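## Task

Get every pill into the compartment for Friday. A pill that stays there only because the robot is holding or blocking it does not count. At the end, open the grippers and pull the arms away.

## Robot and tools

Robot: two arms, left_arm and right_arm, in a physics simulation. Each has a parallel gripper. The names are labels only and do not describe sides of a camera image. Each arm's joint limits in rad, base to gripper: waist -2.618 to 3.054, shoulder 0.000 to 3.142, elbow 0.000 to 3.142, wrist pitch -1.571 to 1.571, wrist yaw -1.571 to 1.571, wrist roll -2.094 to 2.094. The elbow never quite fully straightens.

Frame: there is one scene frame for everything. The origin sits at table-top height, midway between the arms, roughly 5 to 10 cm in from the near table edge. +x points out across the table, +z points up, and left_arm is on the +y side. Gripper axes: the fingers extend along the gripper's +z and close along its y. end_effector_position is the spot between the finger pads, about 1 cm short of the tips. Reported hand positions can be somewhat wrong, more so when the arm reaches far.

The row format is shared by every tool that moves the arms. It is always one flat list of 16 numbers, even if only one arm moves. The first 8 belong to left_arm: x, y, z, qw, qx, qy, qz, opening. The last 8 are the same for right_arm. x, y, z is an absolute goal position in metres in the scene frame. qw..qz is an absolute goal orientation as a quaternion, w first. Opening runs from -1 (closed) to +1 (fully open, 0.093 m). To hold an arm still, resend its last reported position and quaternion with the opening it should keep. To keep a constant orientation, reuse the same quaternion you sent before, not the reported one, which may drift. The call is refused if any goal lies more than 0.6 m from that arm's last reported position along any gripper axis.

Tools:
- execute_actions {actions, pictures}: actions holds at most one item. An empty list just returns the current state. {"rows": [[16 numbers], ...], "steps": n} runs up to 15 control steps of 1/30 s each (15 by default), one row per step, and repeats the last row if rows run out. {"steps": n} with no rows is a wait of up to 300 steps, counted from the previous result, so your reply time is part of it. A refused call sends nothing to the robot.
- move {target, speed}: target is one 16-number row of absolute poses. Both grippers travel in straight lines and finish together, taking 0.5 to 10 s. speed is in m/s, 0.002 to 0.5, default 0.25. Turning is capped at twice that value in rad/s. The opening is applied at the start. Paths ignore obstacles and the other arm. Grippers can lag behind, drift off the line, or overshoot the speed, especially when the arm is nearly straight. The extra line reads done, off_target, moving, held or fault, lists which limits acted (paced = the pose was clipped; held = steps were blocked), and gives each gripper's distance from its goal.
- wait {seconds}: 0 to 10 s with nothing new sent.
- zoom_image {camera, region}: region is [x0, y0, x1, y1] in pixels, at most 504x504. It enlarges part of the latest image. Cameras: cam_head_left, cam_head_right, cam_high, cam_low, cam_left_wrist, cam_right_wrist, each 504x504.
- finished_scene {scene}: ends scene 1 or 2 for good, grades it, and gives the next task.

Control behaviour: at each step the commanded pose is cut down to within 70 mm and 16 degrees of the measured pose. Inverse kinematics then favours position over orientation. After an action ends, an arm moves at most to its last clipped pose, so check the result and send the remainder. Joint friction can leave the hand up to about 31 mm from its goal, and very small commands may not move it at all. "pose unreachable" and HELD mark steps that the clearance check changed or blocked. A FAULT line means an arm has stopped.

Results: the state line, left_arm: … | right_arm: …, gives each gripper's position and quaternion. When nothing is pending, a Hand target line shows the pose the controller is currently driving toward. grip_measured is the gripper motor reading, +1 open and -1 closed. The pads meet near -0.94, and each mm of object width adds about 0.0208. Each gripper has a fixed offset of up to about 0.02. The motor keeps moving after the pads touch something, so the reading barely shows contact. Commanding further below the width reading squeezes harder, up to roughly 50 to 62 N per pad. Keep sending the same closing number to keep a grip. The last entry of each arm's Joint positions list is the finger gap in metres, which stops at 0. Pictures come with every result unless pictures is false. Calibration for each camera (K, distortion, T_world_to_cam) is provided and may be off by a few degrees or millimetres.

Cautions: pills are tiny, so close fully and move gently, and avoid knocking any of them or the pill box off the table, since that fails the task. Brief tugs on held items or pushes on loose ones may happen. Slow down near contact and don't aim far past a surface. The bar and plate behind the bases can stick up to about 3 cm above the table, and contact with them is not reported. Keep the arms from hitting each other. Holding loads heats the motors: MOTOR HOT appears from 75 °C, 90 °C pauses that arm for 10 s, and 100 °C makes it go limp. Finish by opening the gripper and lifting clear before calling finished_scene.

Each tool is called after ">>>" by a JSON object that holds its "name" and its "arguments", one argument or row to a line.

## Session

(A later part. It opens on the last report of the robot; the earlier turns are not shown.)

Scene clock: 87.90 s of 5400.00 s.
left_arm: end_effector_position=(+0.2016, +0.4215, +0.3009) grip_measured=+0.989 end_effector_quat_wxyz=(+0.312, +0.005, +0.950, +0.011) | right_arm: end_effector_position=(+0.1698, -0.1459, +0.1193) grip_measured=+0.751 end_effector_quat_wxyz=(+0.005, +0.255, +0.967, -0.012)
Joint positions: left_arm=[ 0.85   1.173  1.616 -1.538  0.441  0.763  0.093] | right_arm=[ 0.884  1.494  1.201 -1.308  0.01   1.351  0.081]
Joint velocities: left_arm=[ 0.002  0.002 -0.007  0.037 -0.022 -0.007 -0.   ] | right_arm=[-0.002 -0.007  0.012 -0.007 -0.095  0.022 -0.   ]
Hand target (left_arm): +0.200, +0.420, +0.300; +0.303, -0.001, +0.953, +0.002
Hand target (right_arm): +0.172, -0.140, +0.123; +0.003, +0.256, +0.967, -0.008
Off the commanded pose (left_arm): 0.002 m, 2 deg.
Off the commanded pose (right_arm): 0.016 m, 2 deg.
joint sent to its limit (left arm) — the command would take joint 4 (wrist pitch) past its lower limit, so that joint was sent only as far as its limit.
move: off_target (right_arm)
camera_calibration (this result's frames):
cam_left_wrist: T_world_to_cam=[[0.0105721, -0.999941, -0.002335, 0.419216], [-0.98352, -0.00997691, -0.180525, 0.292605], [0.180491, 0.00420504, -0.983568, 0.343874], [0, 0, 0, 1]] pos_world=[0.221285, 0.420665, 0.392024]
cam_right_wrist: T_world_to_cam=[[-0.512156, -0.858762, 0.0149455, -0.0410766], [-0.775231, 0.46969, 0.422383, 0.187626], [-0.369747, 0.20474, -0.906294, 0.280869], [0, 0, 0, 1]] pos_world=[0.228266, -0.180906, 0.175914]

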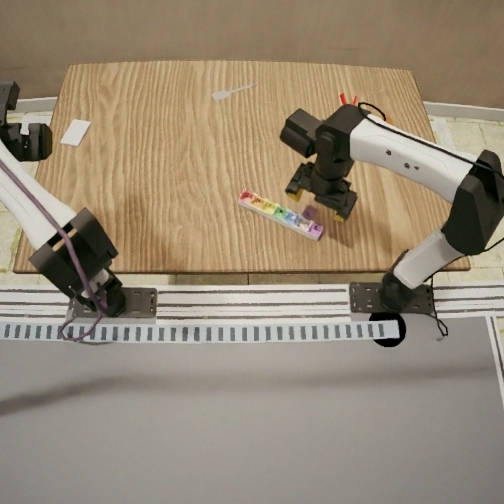

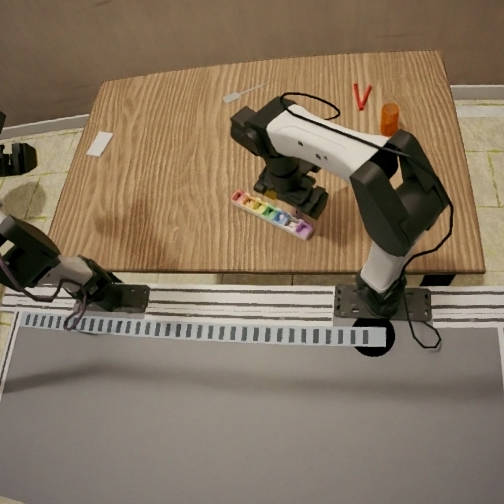

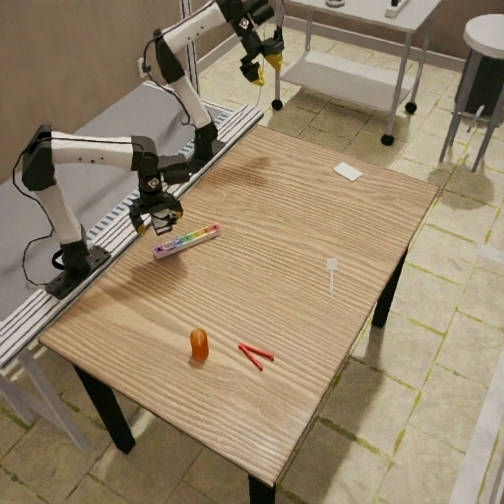

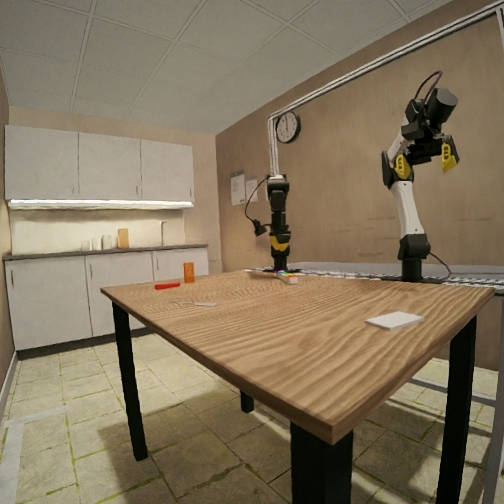

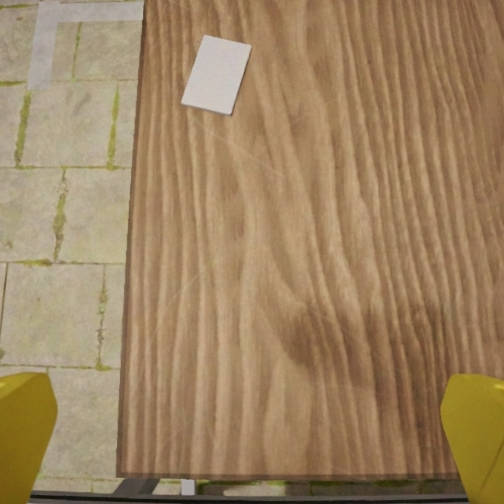

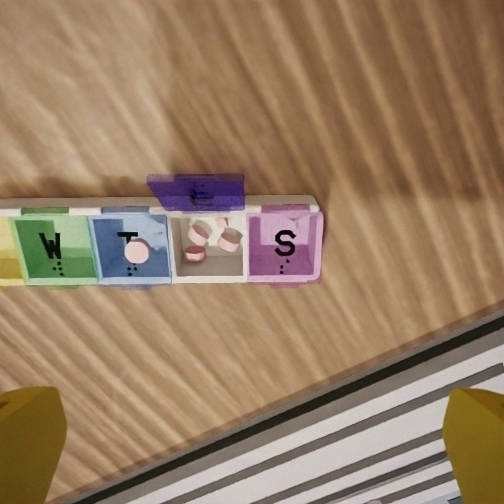

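>>> {"name": "move", "arguments": {
  "target": [0.2,0.42,0.3,0.3,0,0.95,0,1,0.180,-0.126,0.055,0,0.25,0.968,0,0.65],
  "speed": 0.06
}}

Scene clock: 89.87 s of 5400.00 s.
left_arm: end_effector_position=(+0.2016, +0.4215, +0.3009) grip_measured=+0.989 end_effector_quat_wxyz=(+0.312, +0.005, +0.950, +0.011) | right_arm: end_effector_position=(+0.1849, -0.1246, +0.0647) grip_measured=+0.651 end_effector_quat_wxyz=(+0.008, +0.253, +0.967, +0.009)
Joint positions: left_arm=[ 0.85   1.173  1.616 -1.538  0.441  0.763  0.093] | right_arm=[ 0.889  1.588  1.07  -1.044 -0.004  1.353  0.076]
Joint velocities: left_arm=[-0.007 -0.002 -0.002 -0.037  0.037  0.037 -0.001] | right_arm=[-0.022  0.007 -0.007 -0.066  0.022  0.066 -0.   ]
Hand target (left_arm): +0.200, +0.420, +0.300; +0.303, -0.001, +0.953, +0.002
Hand target (right_arm): +0.180, -0.126, +0.056; -0.000, +0.250, +0.968, -0.000
Off the commanded pose (left_arm): 0.002 m, 2 deg.
Off the commanded pose (right_arm): 0.011 m, 1 deg.
joint sent to its limit (left arm) — the command would take joint 4 (wrist pitch) past its lower limit, so that joint was sent only as far as its limit.
move: off_target (right_arm)
camera_calibration (this result's frames):
cam_left_wrist: T_world_to_cam=[[0.0105721, -0.999941, -0.002335, 0.419216], [-0.98352, -0.00997691, -0.180525, 0.292605], [0.180491, 0.00420504, -0.983568, 0.343874], [0, 0, 0, 1]] pos_world=[0.221285, 0.420665, 0.392024]
cam_right_wrist: T_world_to_cam=[[-0.508714, -0.860499, -0.0274195, -0.0123095], [-0.784058, 0.449898, 0.427603, 0.211133], [-0.355616, 0.239026, -0.903551, 0.23409], [0, 0, 0, 1]] pos_world=[0.242525, -0.161534, 0.120894]

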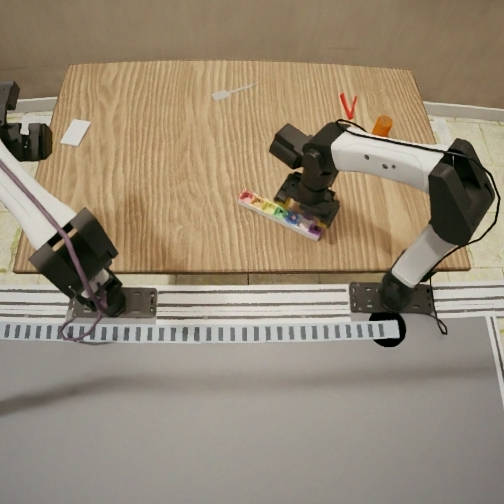

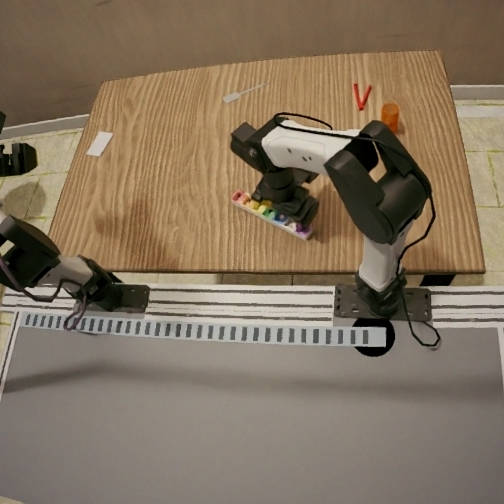

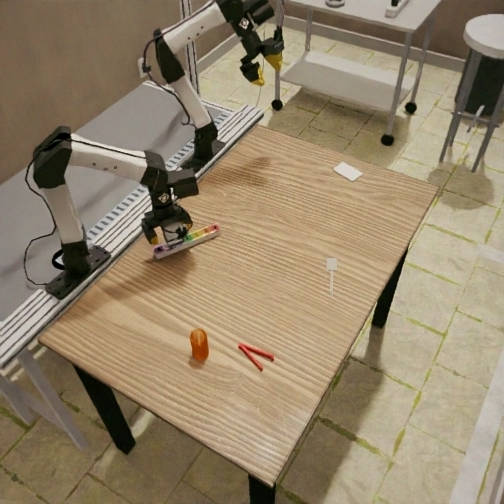

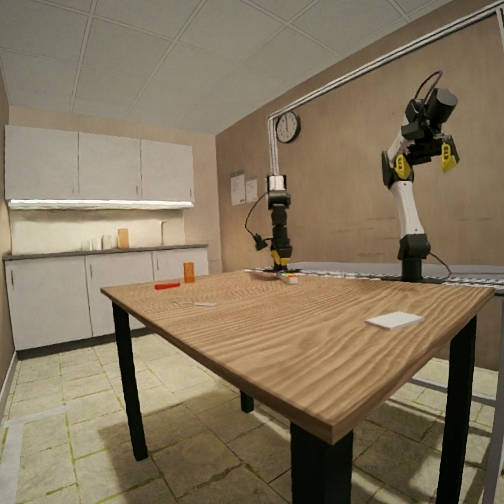

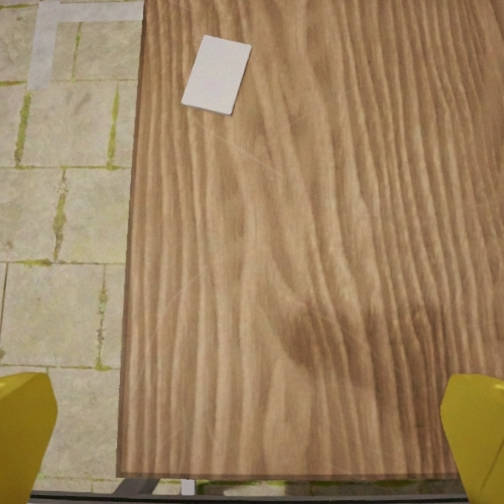

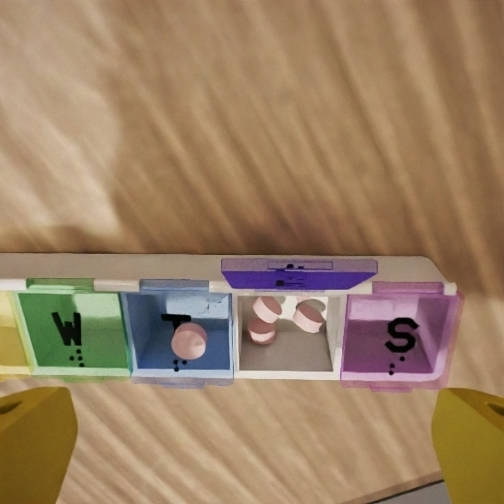

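>>> {"name": "move", "arguments": {
  "target": [0.2,0.42,0.3,0.3,0,0.95,0,1,0.174,-0.135,0.034,0,0.25,0.968,0,0.65],
  "speed": 0.025
}}

Scene clock: 91.80 s of 5400.00 s.
left_arm: end_effector_position=(+0.2016, +0.4215, +0.3009) grip_measured=+0.989 end_effector_quat_wxyz=(+0.312, +0.005, +0.950, +0.011) | right_arm: end_effector_position=(+0.1778, -0.1329, +0.0404) grip_measured=+0.651 end_effector_quat_wxyz=(+0.005, +0.253, +0.967, +0.003)
Joint positions: left_arm=[ 0.85   1.173  1.616 -1.538  0.441  0.763  0.093] | right_arm=[ 0.889  1.588  0.969 -0.956 -0.004  1.353  0.076]
Joint velocities: left_arm=[-0.007  0.007  0.012  0.037 -0.007  0.037  0.001] | right_arm=[ 0.007  0.022 -0.012  0.066  0.022  0.051  0.001]
Hand target (left_arm): +0.200, +0.420, +0.300; +0.303, -0.001, +0.953, +0.002
Hand target (right_arm): +0.174, -0.135, +0.034; +0.000, +0.250, +0.968, -0.000
Off the commanded pose (left_arm): 0.002 m, 2 deg.
Off the commanded pose (right_arm): 0.008 m, 1 deg.
joint sent to its limit (left arm) — the command would take joint 4 (wrist pitch) past its lower limit, so that joint was sent only as far as its limit.
move: done
camera_calibration (this result's frames):
cam_left_wrist: T_world_to_cam=[[0.0105721, -0.999941, -0.002335, 0.419216], [-0.98352, -0.00997691, -0.180525, 0.292605], [0.180491, 0.00420504, -0.983568, 0.343874], [0, 0, 0, 1]] pos_world=[0.221285, 0.420665, 0.392024]
cam_right_wrist: T_world_to_cam=[[-0.509003, -0.860633, -0.0150749, -0.0241948], [-0.780401, 0.454021, 0.429929, 0.219498], [-0.363166, 0.230599, -0.902737, 0.211791], [0, 0, 0, 1]] pos_world=[0.235897, -0.169318, 0.0964589]

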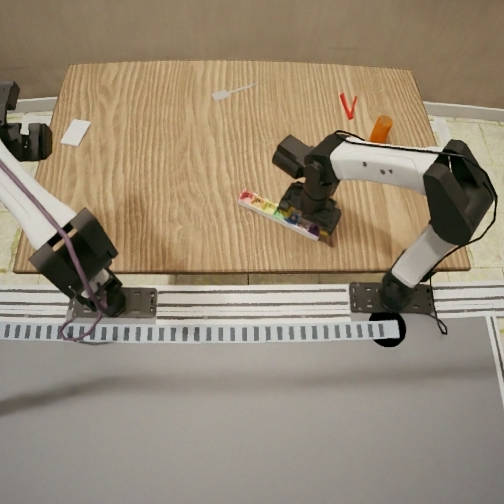

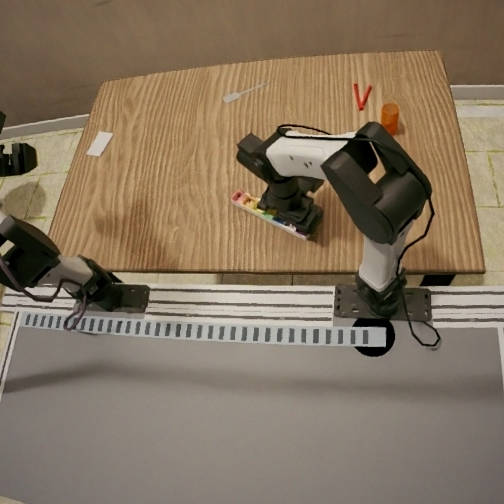

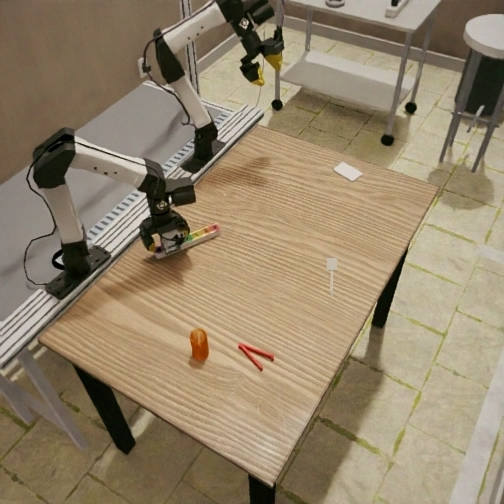

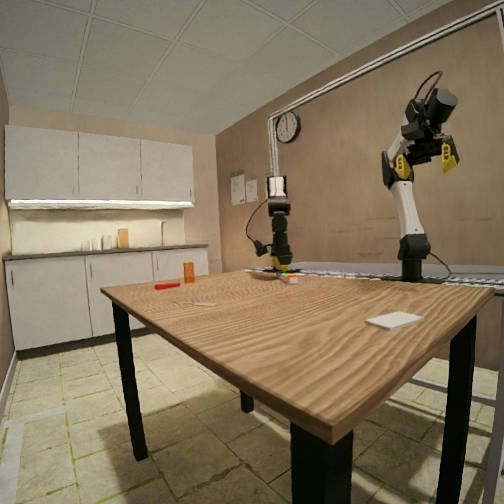

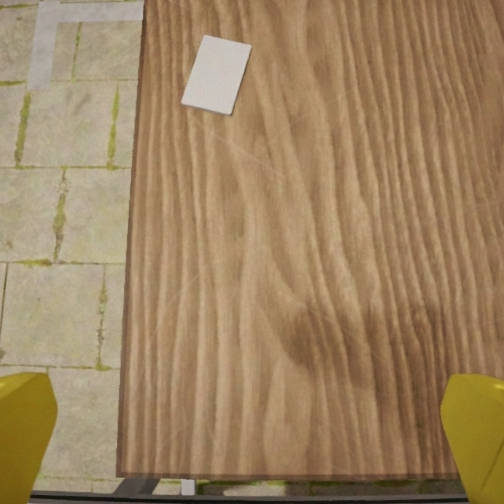

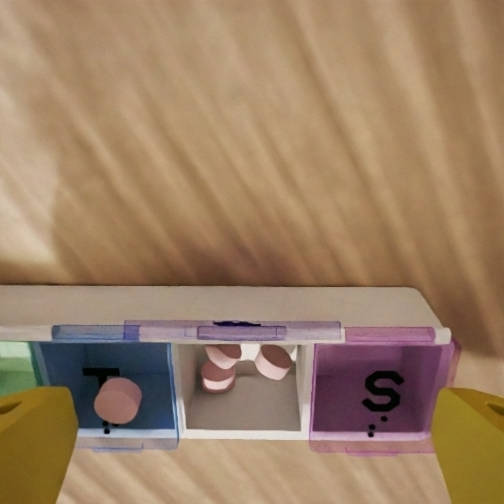

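>>> {"name": "move", "arguments": {
  "target": [0.2,0.42,0.3,0.3,0,0.95,0,1,0.174,-0.135,0.034,0,0.25,0.968,0,0.25]
}}

Scene clock: 94.73 s of 5400.00 s.
left_arm: end_effector_position=(+0.2016, +0.4215, +0.3009) grip_measured=+0.989 end_effector_quat_wxyz=(+0.312, +0.005, +0.950, +0.011) | right_arm: end_effector_position=(+0.1784, -0.1322, +0.0404) grip_measured=+0.251 end_effector_quat_wxyz=(+0.006, +0.253, +0.967, +0.005)
Joint positions: left_arm=[ 0.85   1.173  1.616 -1.538  0.441  0.763  0.093] | right_arm=[ 0.889  1.588  0.969 -0.952 -0.004  1.353  0.057]
Joint velocities: left_arm=[-0.017 -0.002  0.012 -0.037 -0.081  0.007 -0.001] | right_arm=[ 0.022 -0.012  0.012 -0.007  0.022 -0.022 -0.001]
Hand target (left_arm): +0.200, +0.420, +0.300; +0.303, -0.001, +0.953, +0.002
Hand target (right_arm): +0.174, -0.135, +0.034; -0.000, +0.250, +0.968, -0.000
Off the commanded pose (left_arm): 0.002 m, 2 deg.
Off the commanded pose (right_arm): 0.008 m, 1 deg.
joint sent to its limit (left arm) — the command would take joint 4 (wrist pitch) past its lower limit, so that joint was sent only as far as its limit.
move: done
camera_calibration (this result's frames):
cam_left_wrist: T_world_to_cam=[[0.0105721, -0.999941, -0.002335, 0.419216], [-0.98352, -0.00997691, -0.180525, 0.292605], [0.180491, 0.00420504, -0.983568, 0.343874], [0, 0, 0, 1]] pos_world=[0.221285, 0.420665, 0.392024]
cam_right_wrist: T_world_to_cam=[[-0.508926, -0.860605, -0.0188161, -0.0231463], [-0.781512, 0.452769, 0.429231, 0.219722], [-0.360879, 0.233152, -0.902999, 0.211807], [0, 0, 0, 1]] pos_world=[0.236372, -0.168786, 0.0965141]

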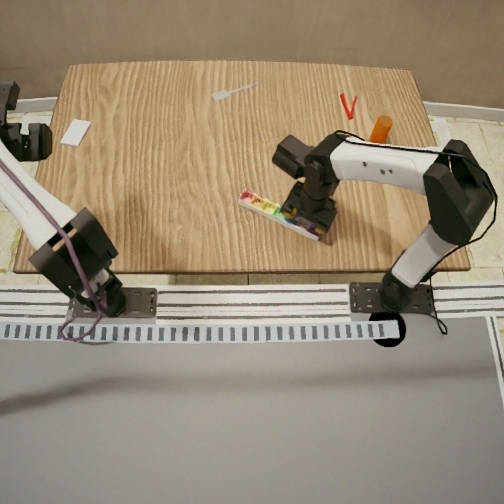

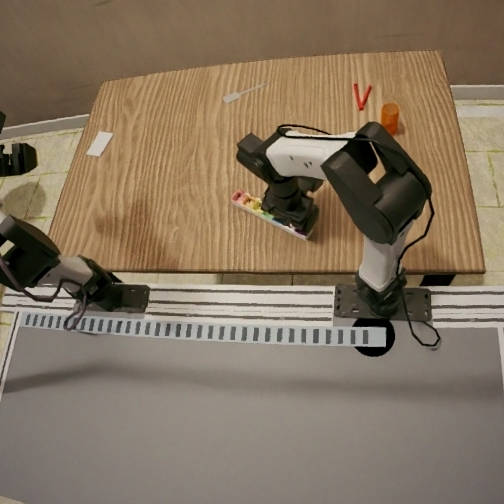

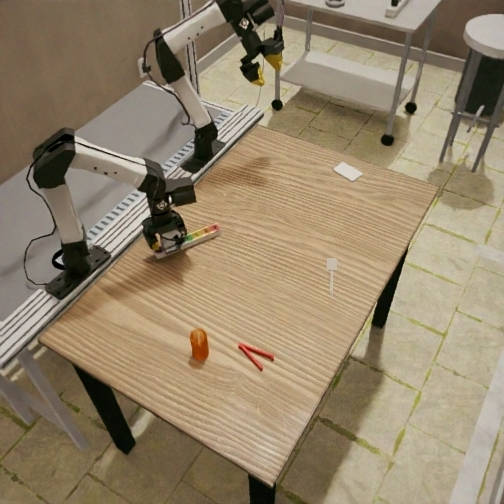

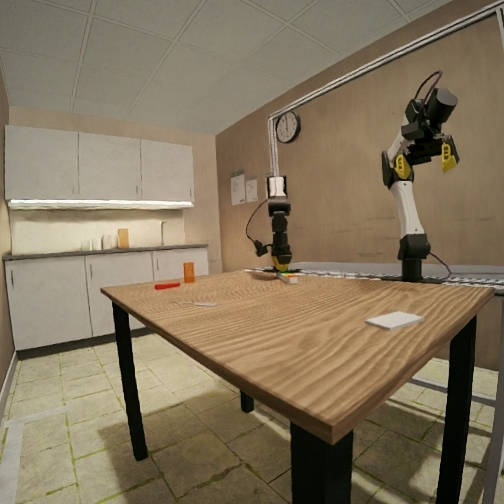

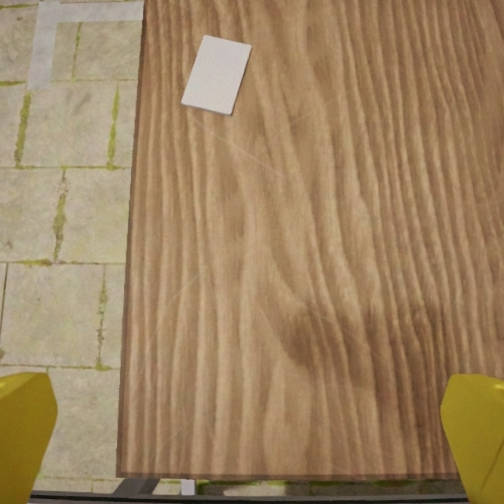

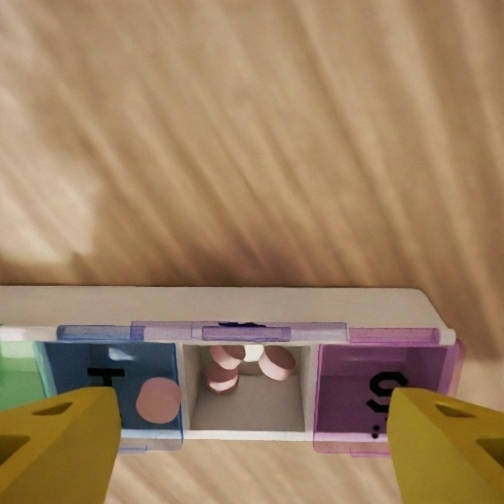

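>>> {"name": "move", "arguments": {
  "target": [0.2,0.42,0.3,0.3,0,0.95,0,1,0.174,-0.135,0.034,0,0.25,0.968,0,-0.4]
}}

>>> {"name": "move", "arguments": {
  "target": [0.2,0.42,0.3,0.3,0,0.95,0,1,0.165,-0.135,0.14,0,0.25,0.968,0,0.5],
  "speed": 0.12
}}

Scene clock: 95.83 s of 5400.00 s.
left_arm: end_effector_position=(+0.2016, +0.4215, +0.3009) grip_measured=+0.989 end_effector_quat_wxyz=(+0.312, +0.005, +0.950, +0.011) | right_arm: end_effector_position=(+0.1784, -0.1322, +0.0404) grip_measured=-0.399 end_effector_quat_wxyz=(+0.006, +0.253, +0.967, +0.005)
Joint positions: left_arm=[ 0.85   1.173  1.616 -1.538  0.441  0.763  0.093] | right_arm=[ 0.889  1.588  0.969 -0.952 -0.004  1.353  0.026]
Joint velocities: left_arm=[-0.017 -0.007 -0.002 -0.022 -0.066 -0.022 -0.001] | right_arm=[ 0.017 -0.007  0.002  0.007 -0.007  0.022 -0.   ]
Hand target (left_arm): +0.200, +0.420, +0.300; +0.303, -0.001, +0.953, +0.002
Hand target (right_arm): +0.174, -0.135, +0.034; +0.000, +0.250, +0.968, -0.000
Off the commanded pose (left_arm): 0.002 m, 2 deg.
Off the commanded pose (right_arm): 0.008 m, 1 deg.
joint sent to its limit (left arm) — the command would take joint 4 (wrist pitch) past its lower limit, so that joint was sent only as far as its limit.
move: done
camera_calibration (this result's frames):
cam_left_wrist: T_world_to_cam=[[0.0105721, -0.999941, -0.002335, 0.419216], [-0.98352, -0.00997691, -0.180525, 0.292605], [0.180491, 0.00420504, -0.983568, 0.343874], [0, 0, 0, 1]] pos_world=[0.221285, 0.420665, 0.392024]
cam_right_wrist: T_world_to_cam=[[-0.508926, -0.860605, -0.0188161, -0.0231463], [-0.781512, 0.452769, 0.429231, 0.219722], [-0.360879, 0.233152, -0.902999, 0.211807], [0, 0, 0, 1]] pos_world=[0.236372, -0.168786, 0.0965141]

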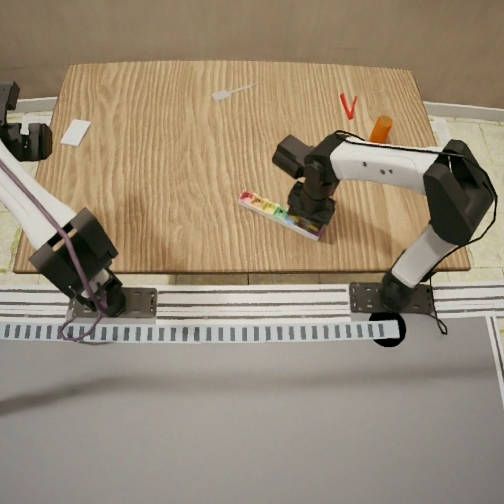

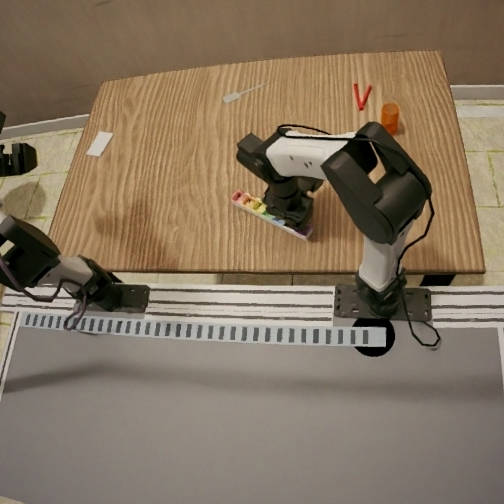

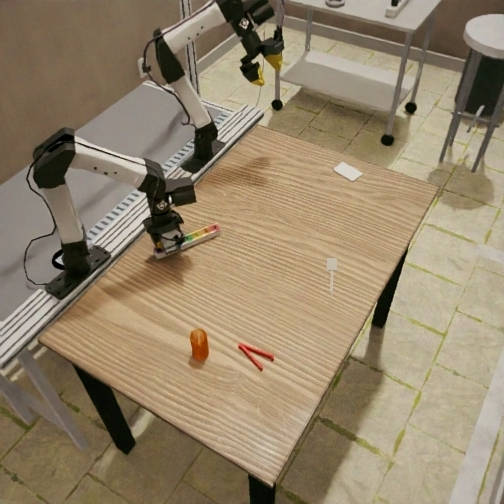

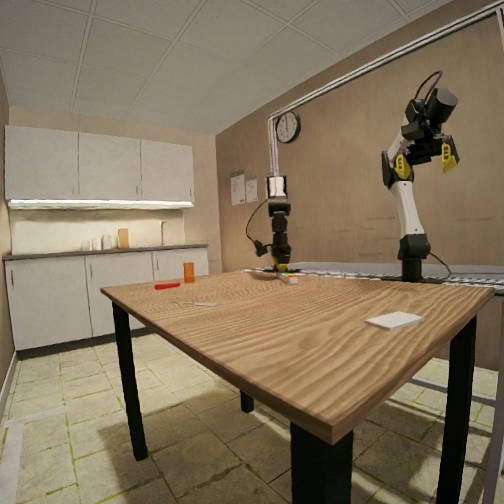

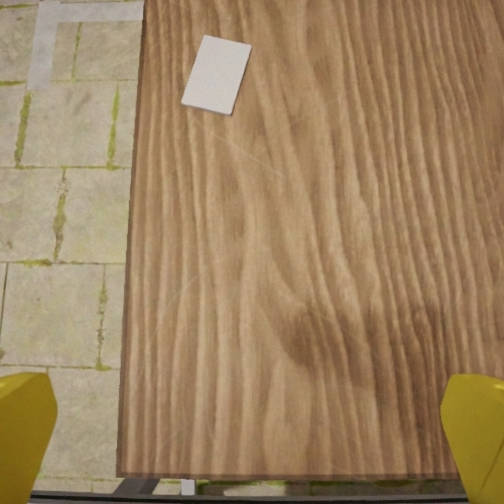

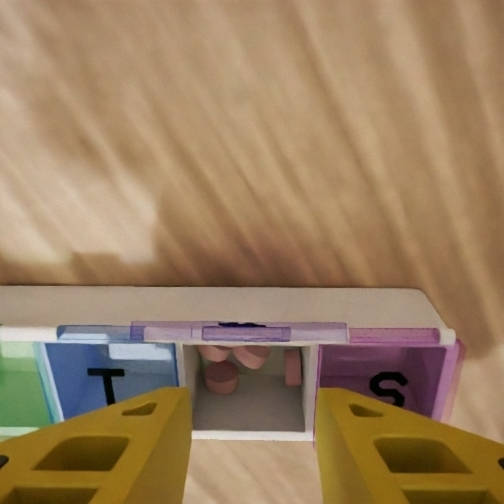

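Scene clock: 97.27 s of 5400.00 s.
left_arm: end_effector_position=(+0.2016, +0.4215, +0.3009) grip_measured=+0.989 end_effector_quat_wxyz=(+0.312, +0.005, +0.950, +0.011) | right_arm: end_effector_position=(+0.1639, -0.1410, +0.1299) grip_measured=+0.499 end_effector_quat_wxyz=(-0.005, +0.251, +0.968, -0.016)
Joint positions: left_arm=[ 0.85   1.173  1.616 -1.538  0.441  0.763  0.093] | right_arm=[ 0.905  1.507  1.254 -1.365 -0.004  1.363  0.069]
Joint velocities: left_arm=[ 0.007 -0.022  0.002  0.037 -0.081  0.066  0.   ] | right_arm=[ 0.007 -0.002 -0.012 -0.022 -0.066  0.022 -0.   ]
Hand target (left_arm): +0.200, +0.420, +0.300; +0.303, -0.001, +0.953, +0.002
Hand target (right_arm): +0.164, -0.136, +0.140; -0.000, +0.250, +0.968, -0.000
Off the commanded pose (left_arm): 0.002 m, 2 deg.
Off the commanded pose (right_arm): 0.012 m, 2 deg.
joint sent to its limit (left arm) — the command would take joint 4 (wrist pitch) past its lower limit, so that joint was sent only as far as its limit.
move: off_target (right_arm)
camera_calibration (this result's frames):
cam_left_wrist: T_world_to_cam=[[0.0105721, -0.999941, -0.002335, 0.419216], [-0.98352, -0.00997691, -0.180525, 0.292605], [0.180491, 0.00420504, -0.983568, 0.343874], [0, 0, 0, 1]] pos_world=[0.221285, 0.420665, 0.392024]
cam_right_wrist: T_world_to_cam=[[-0.504284, -0.863093, 0.0277106, -0.0435365], [-0.770315, 0.464115, 0.437279, 0.172757], [-0.390273, 0.199167, -0.898899, 0.288905], [0, 0, 0, 1]] pos_world=[0.223874, -0.175295, 0.18536]

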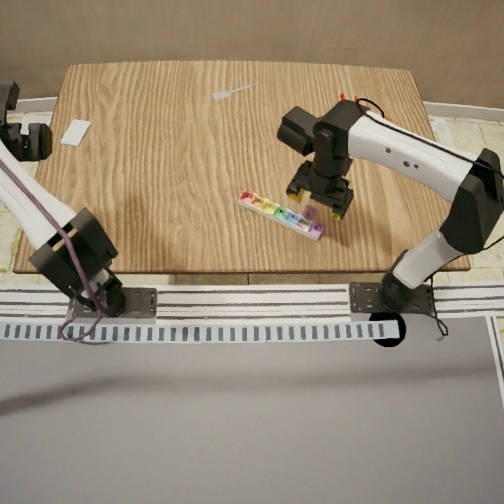

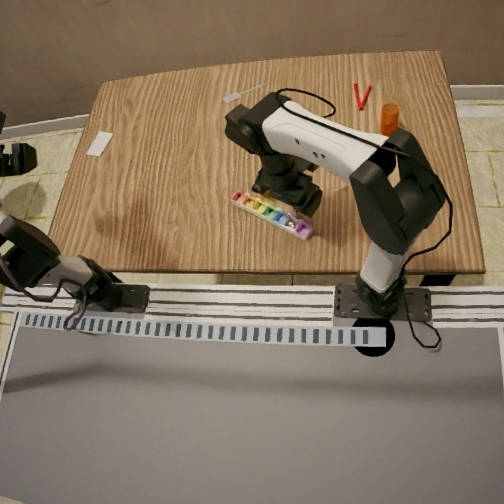

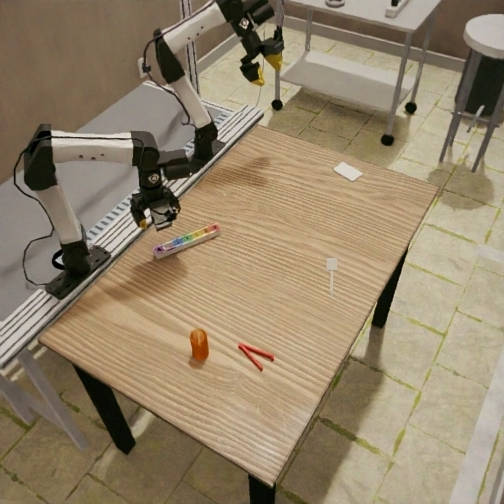

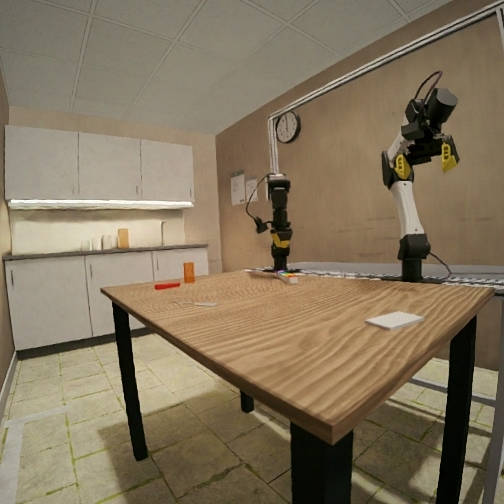

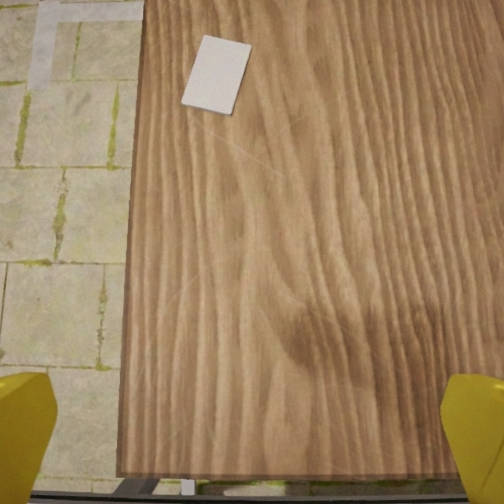

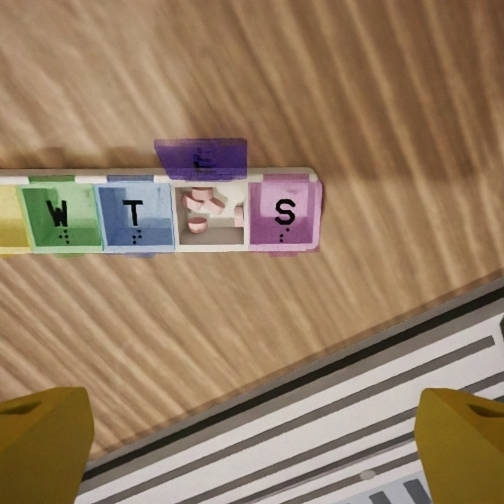

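>>> {"name": "move", "arguments": {
  "target": [0.2,0.42,0.3,0.3,0,0.95,0,1,0.22,-0.3,0.17,0,0.25,0.968,0,0.5]
}}

>>> {"name": "finished_scene", "arguments": {
  "scene": 2
}}

Scene clock: 99.83 s of 5400.00 s.
left_arm: end_effector_position=(+0.2016, +0.4215, +0.3009) grip_measured=+0.989 end_effector_quat_wxyz=(+0.312, +0.005, +0.950, +0.011) | right_arm: end_effector_position=(+0.2159, -0.2958, +0.1635) grip_measured=+0.499 end_effector_quat_wxyz=(-0.008, +0.250, +0.968, -0.004)
Joint positions: left_arm=[ 0.85   1.173  1.616 -1.538  0.441  0.763  0.093] | right_arm=[ 0.193  1.389  1.284 -1.5    0.003  0.65   0.069]
Joint velocities: left_arm=[-0.017 -0.017  0.002 -0.081  0.007 -0.022 -0.001] | right_arm=[ 0.007 -0.022  0.002 -0.037 -0.022 -0.022  0.   ]
Hand target (left_arm): +0.200, +0.420, +0.300; +0.303, -0.001, +0.953, +0.002
Hand target (right_arm): +0.220, -0.296, +0.170; -0.001, +0.250, +0.968, +0.003
Off the commanded pose (left_arm): 0.002 m, 2 deg.
Off the commanded pose (right_arm): 0.009 m, 1 deg.
joint sent to its limit (left arm) — the command would take joint 4 (wrist pitch) past its lower limit, so that joint was sent only as far as its limit.
move: done
camera_calibration (this result's frames):
cam_left_wrist: T_world_to_cam=[[0.0105721, -0.999941, -0.002335, 0.419216], [-0.98352, -0.00997691, -0.180525, 0.292605], [0.180491, 0.00420504, -0.983568, 0.343874], [0, 0, 0, 1]] pos_world=[0.221285, 0.420665, 0.392024]
cam_right_wrist: T_world_to_cam=[[-0.503827, -0.863782, 0.00617149, -0.148627], [-0.770694, 0.452735, 0.448399, 0.264834], [-0.390113, 0.221159, -0.893812, 0.375905], [0, 0, 0, 1]] pos_world=[0.275869, -0.331416, 0.218155]

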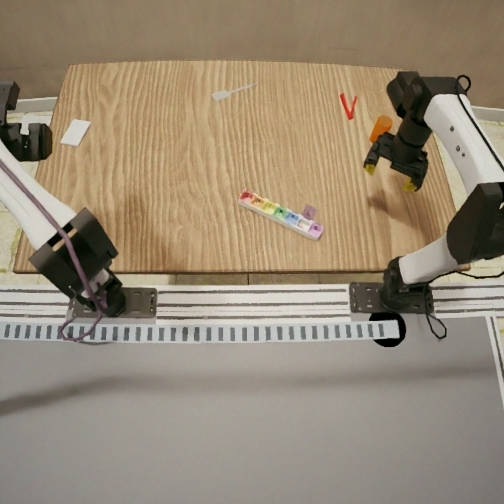

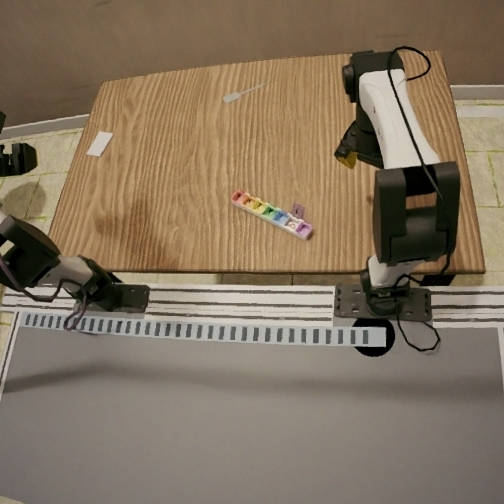

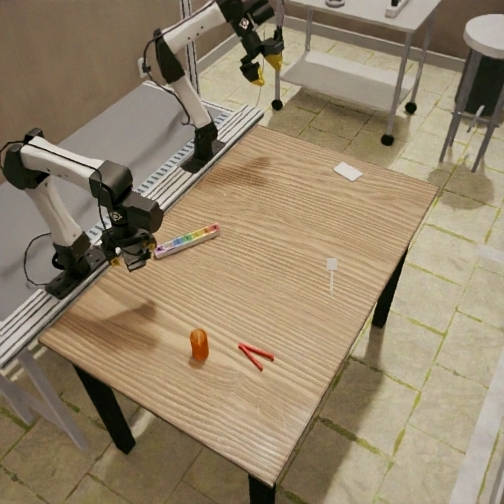

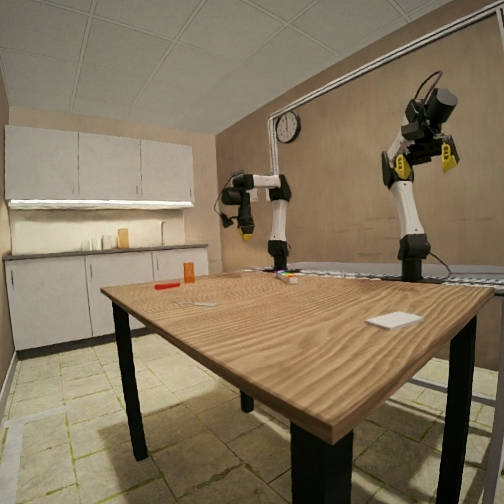

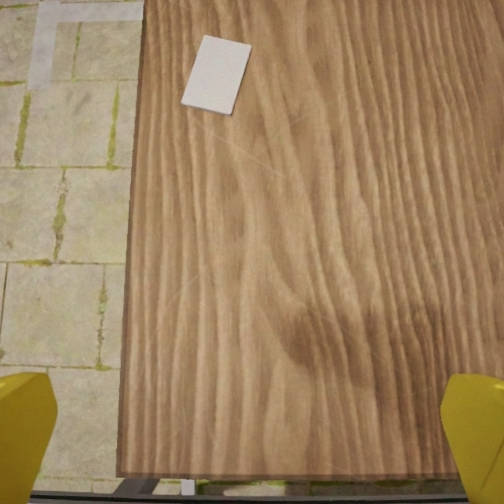

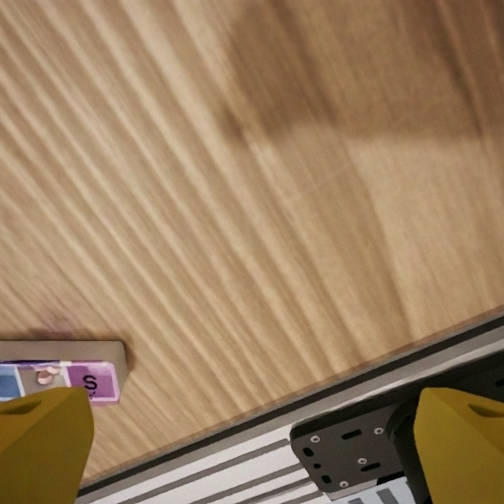

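The scene is finished: the task was done.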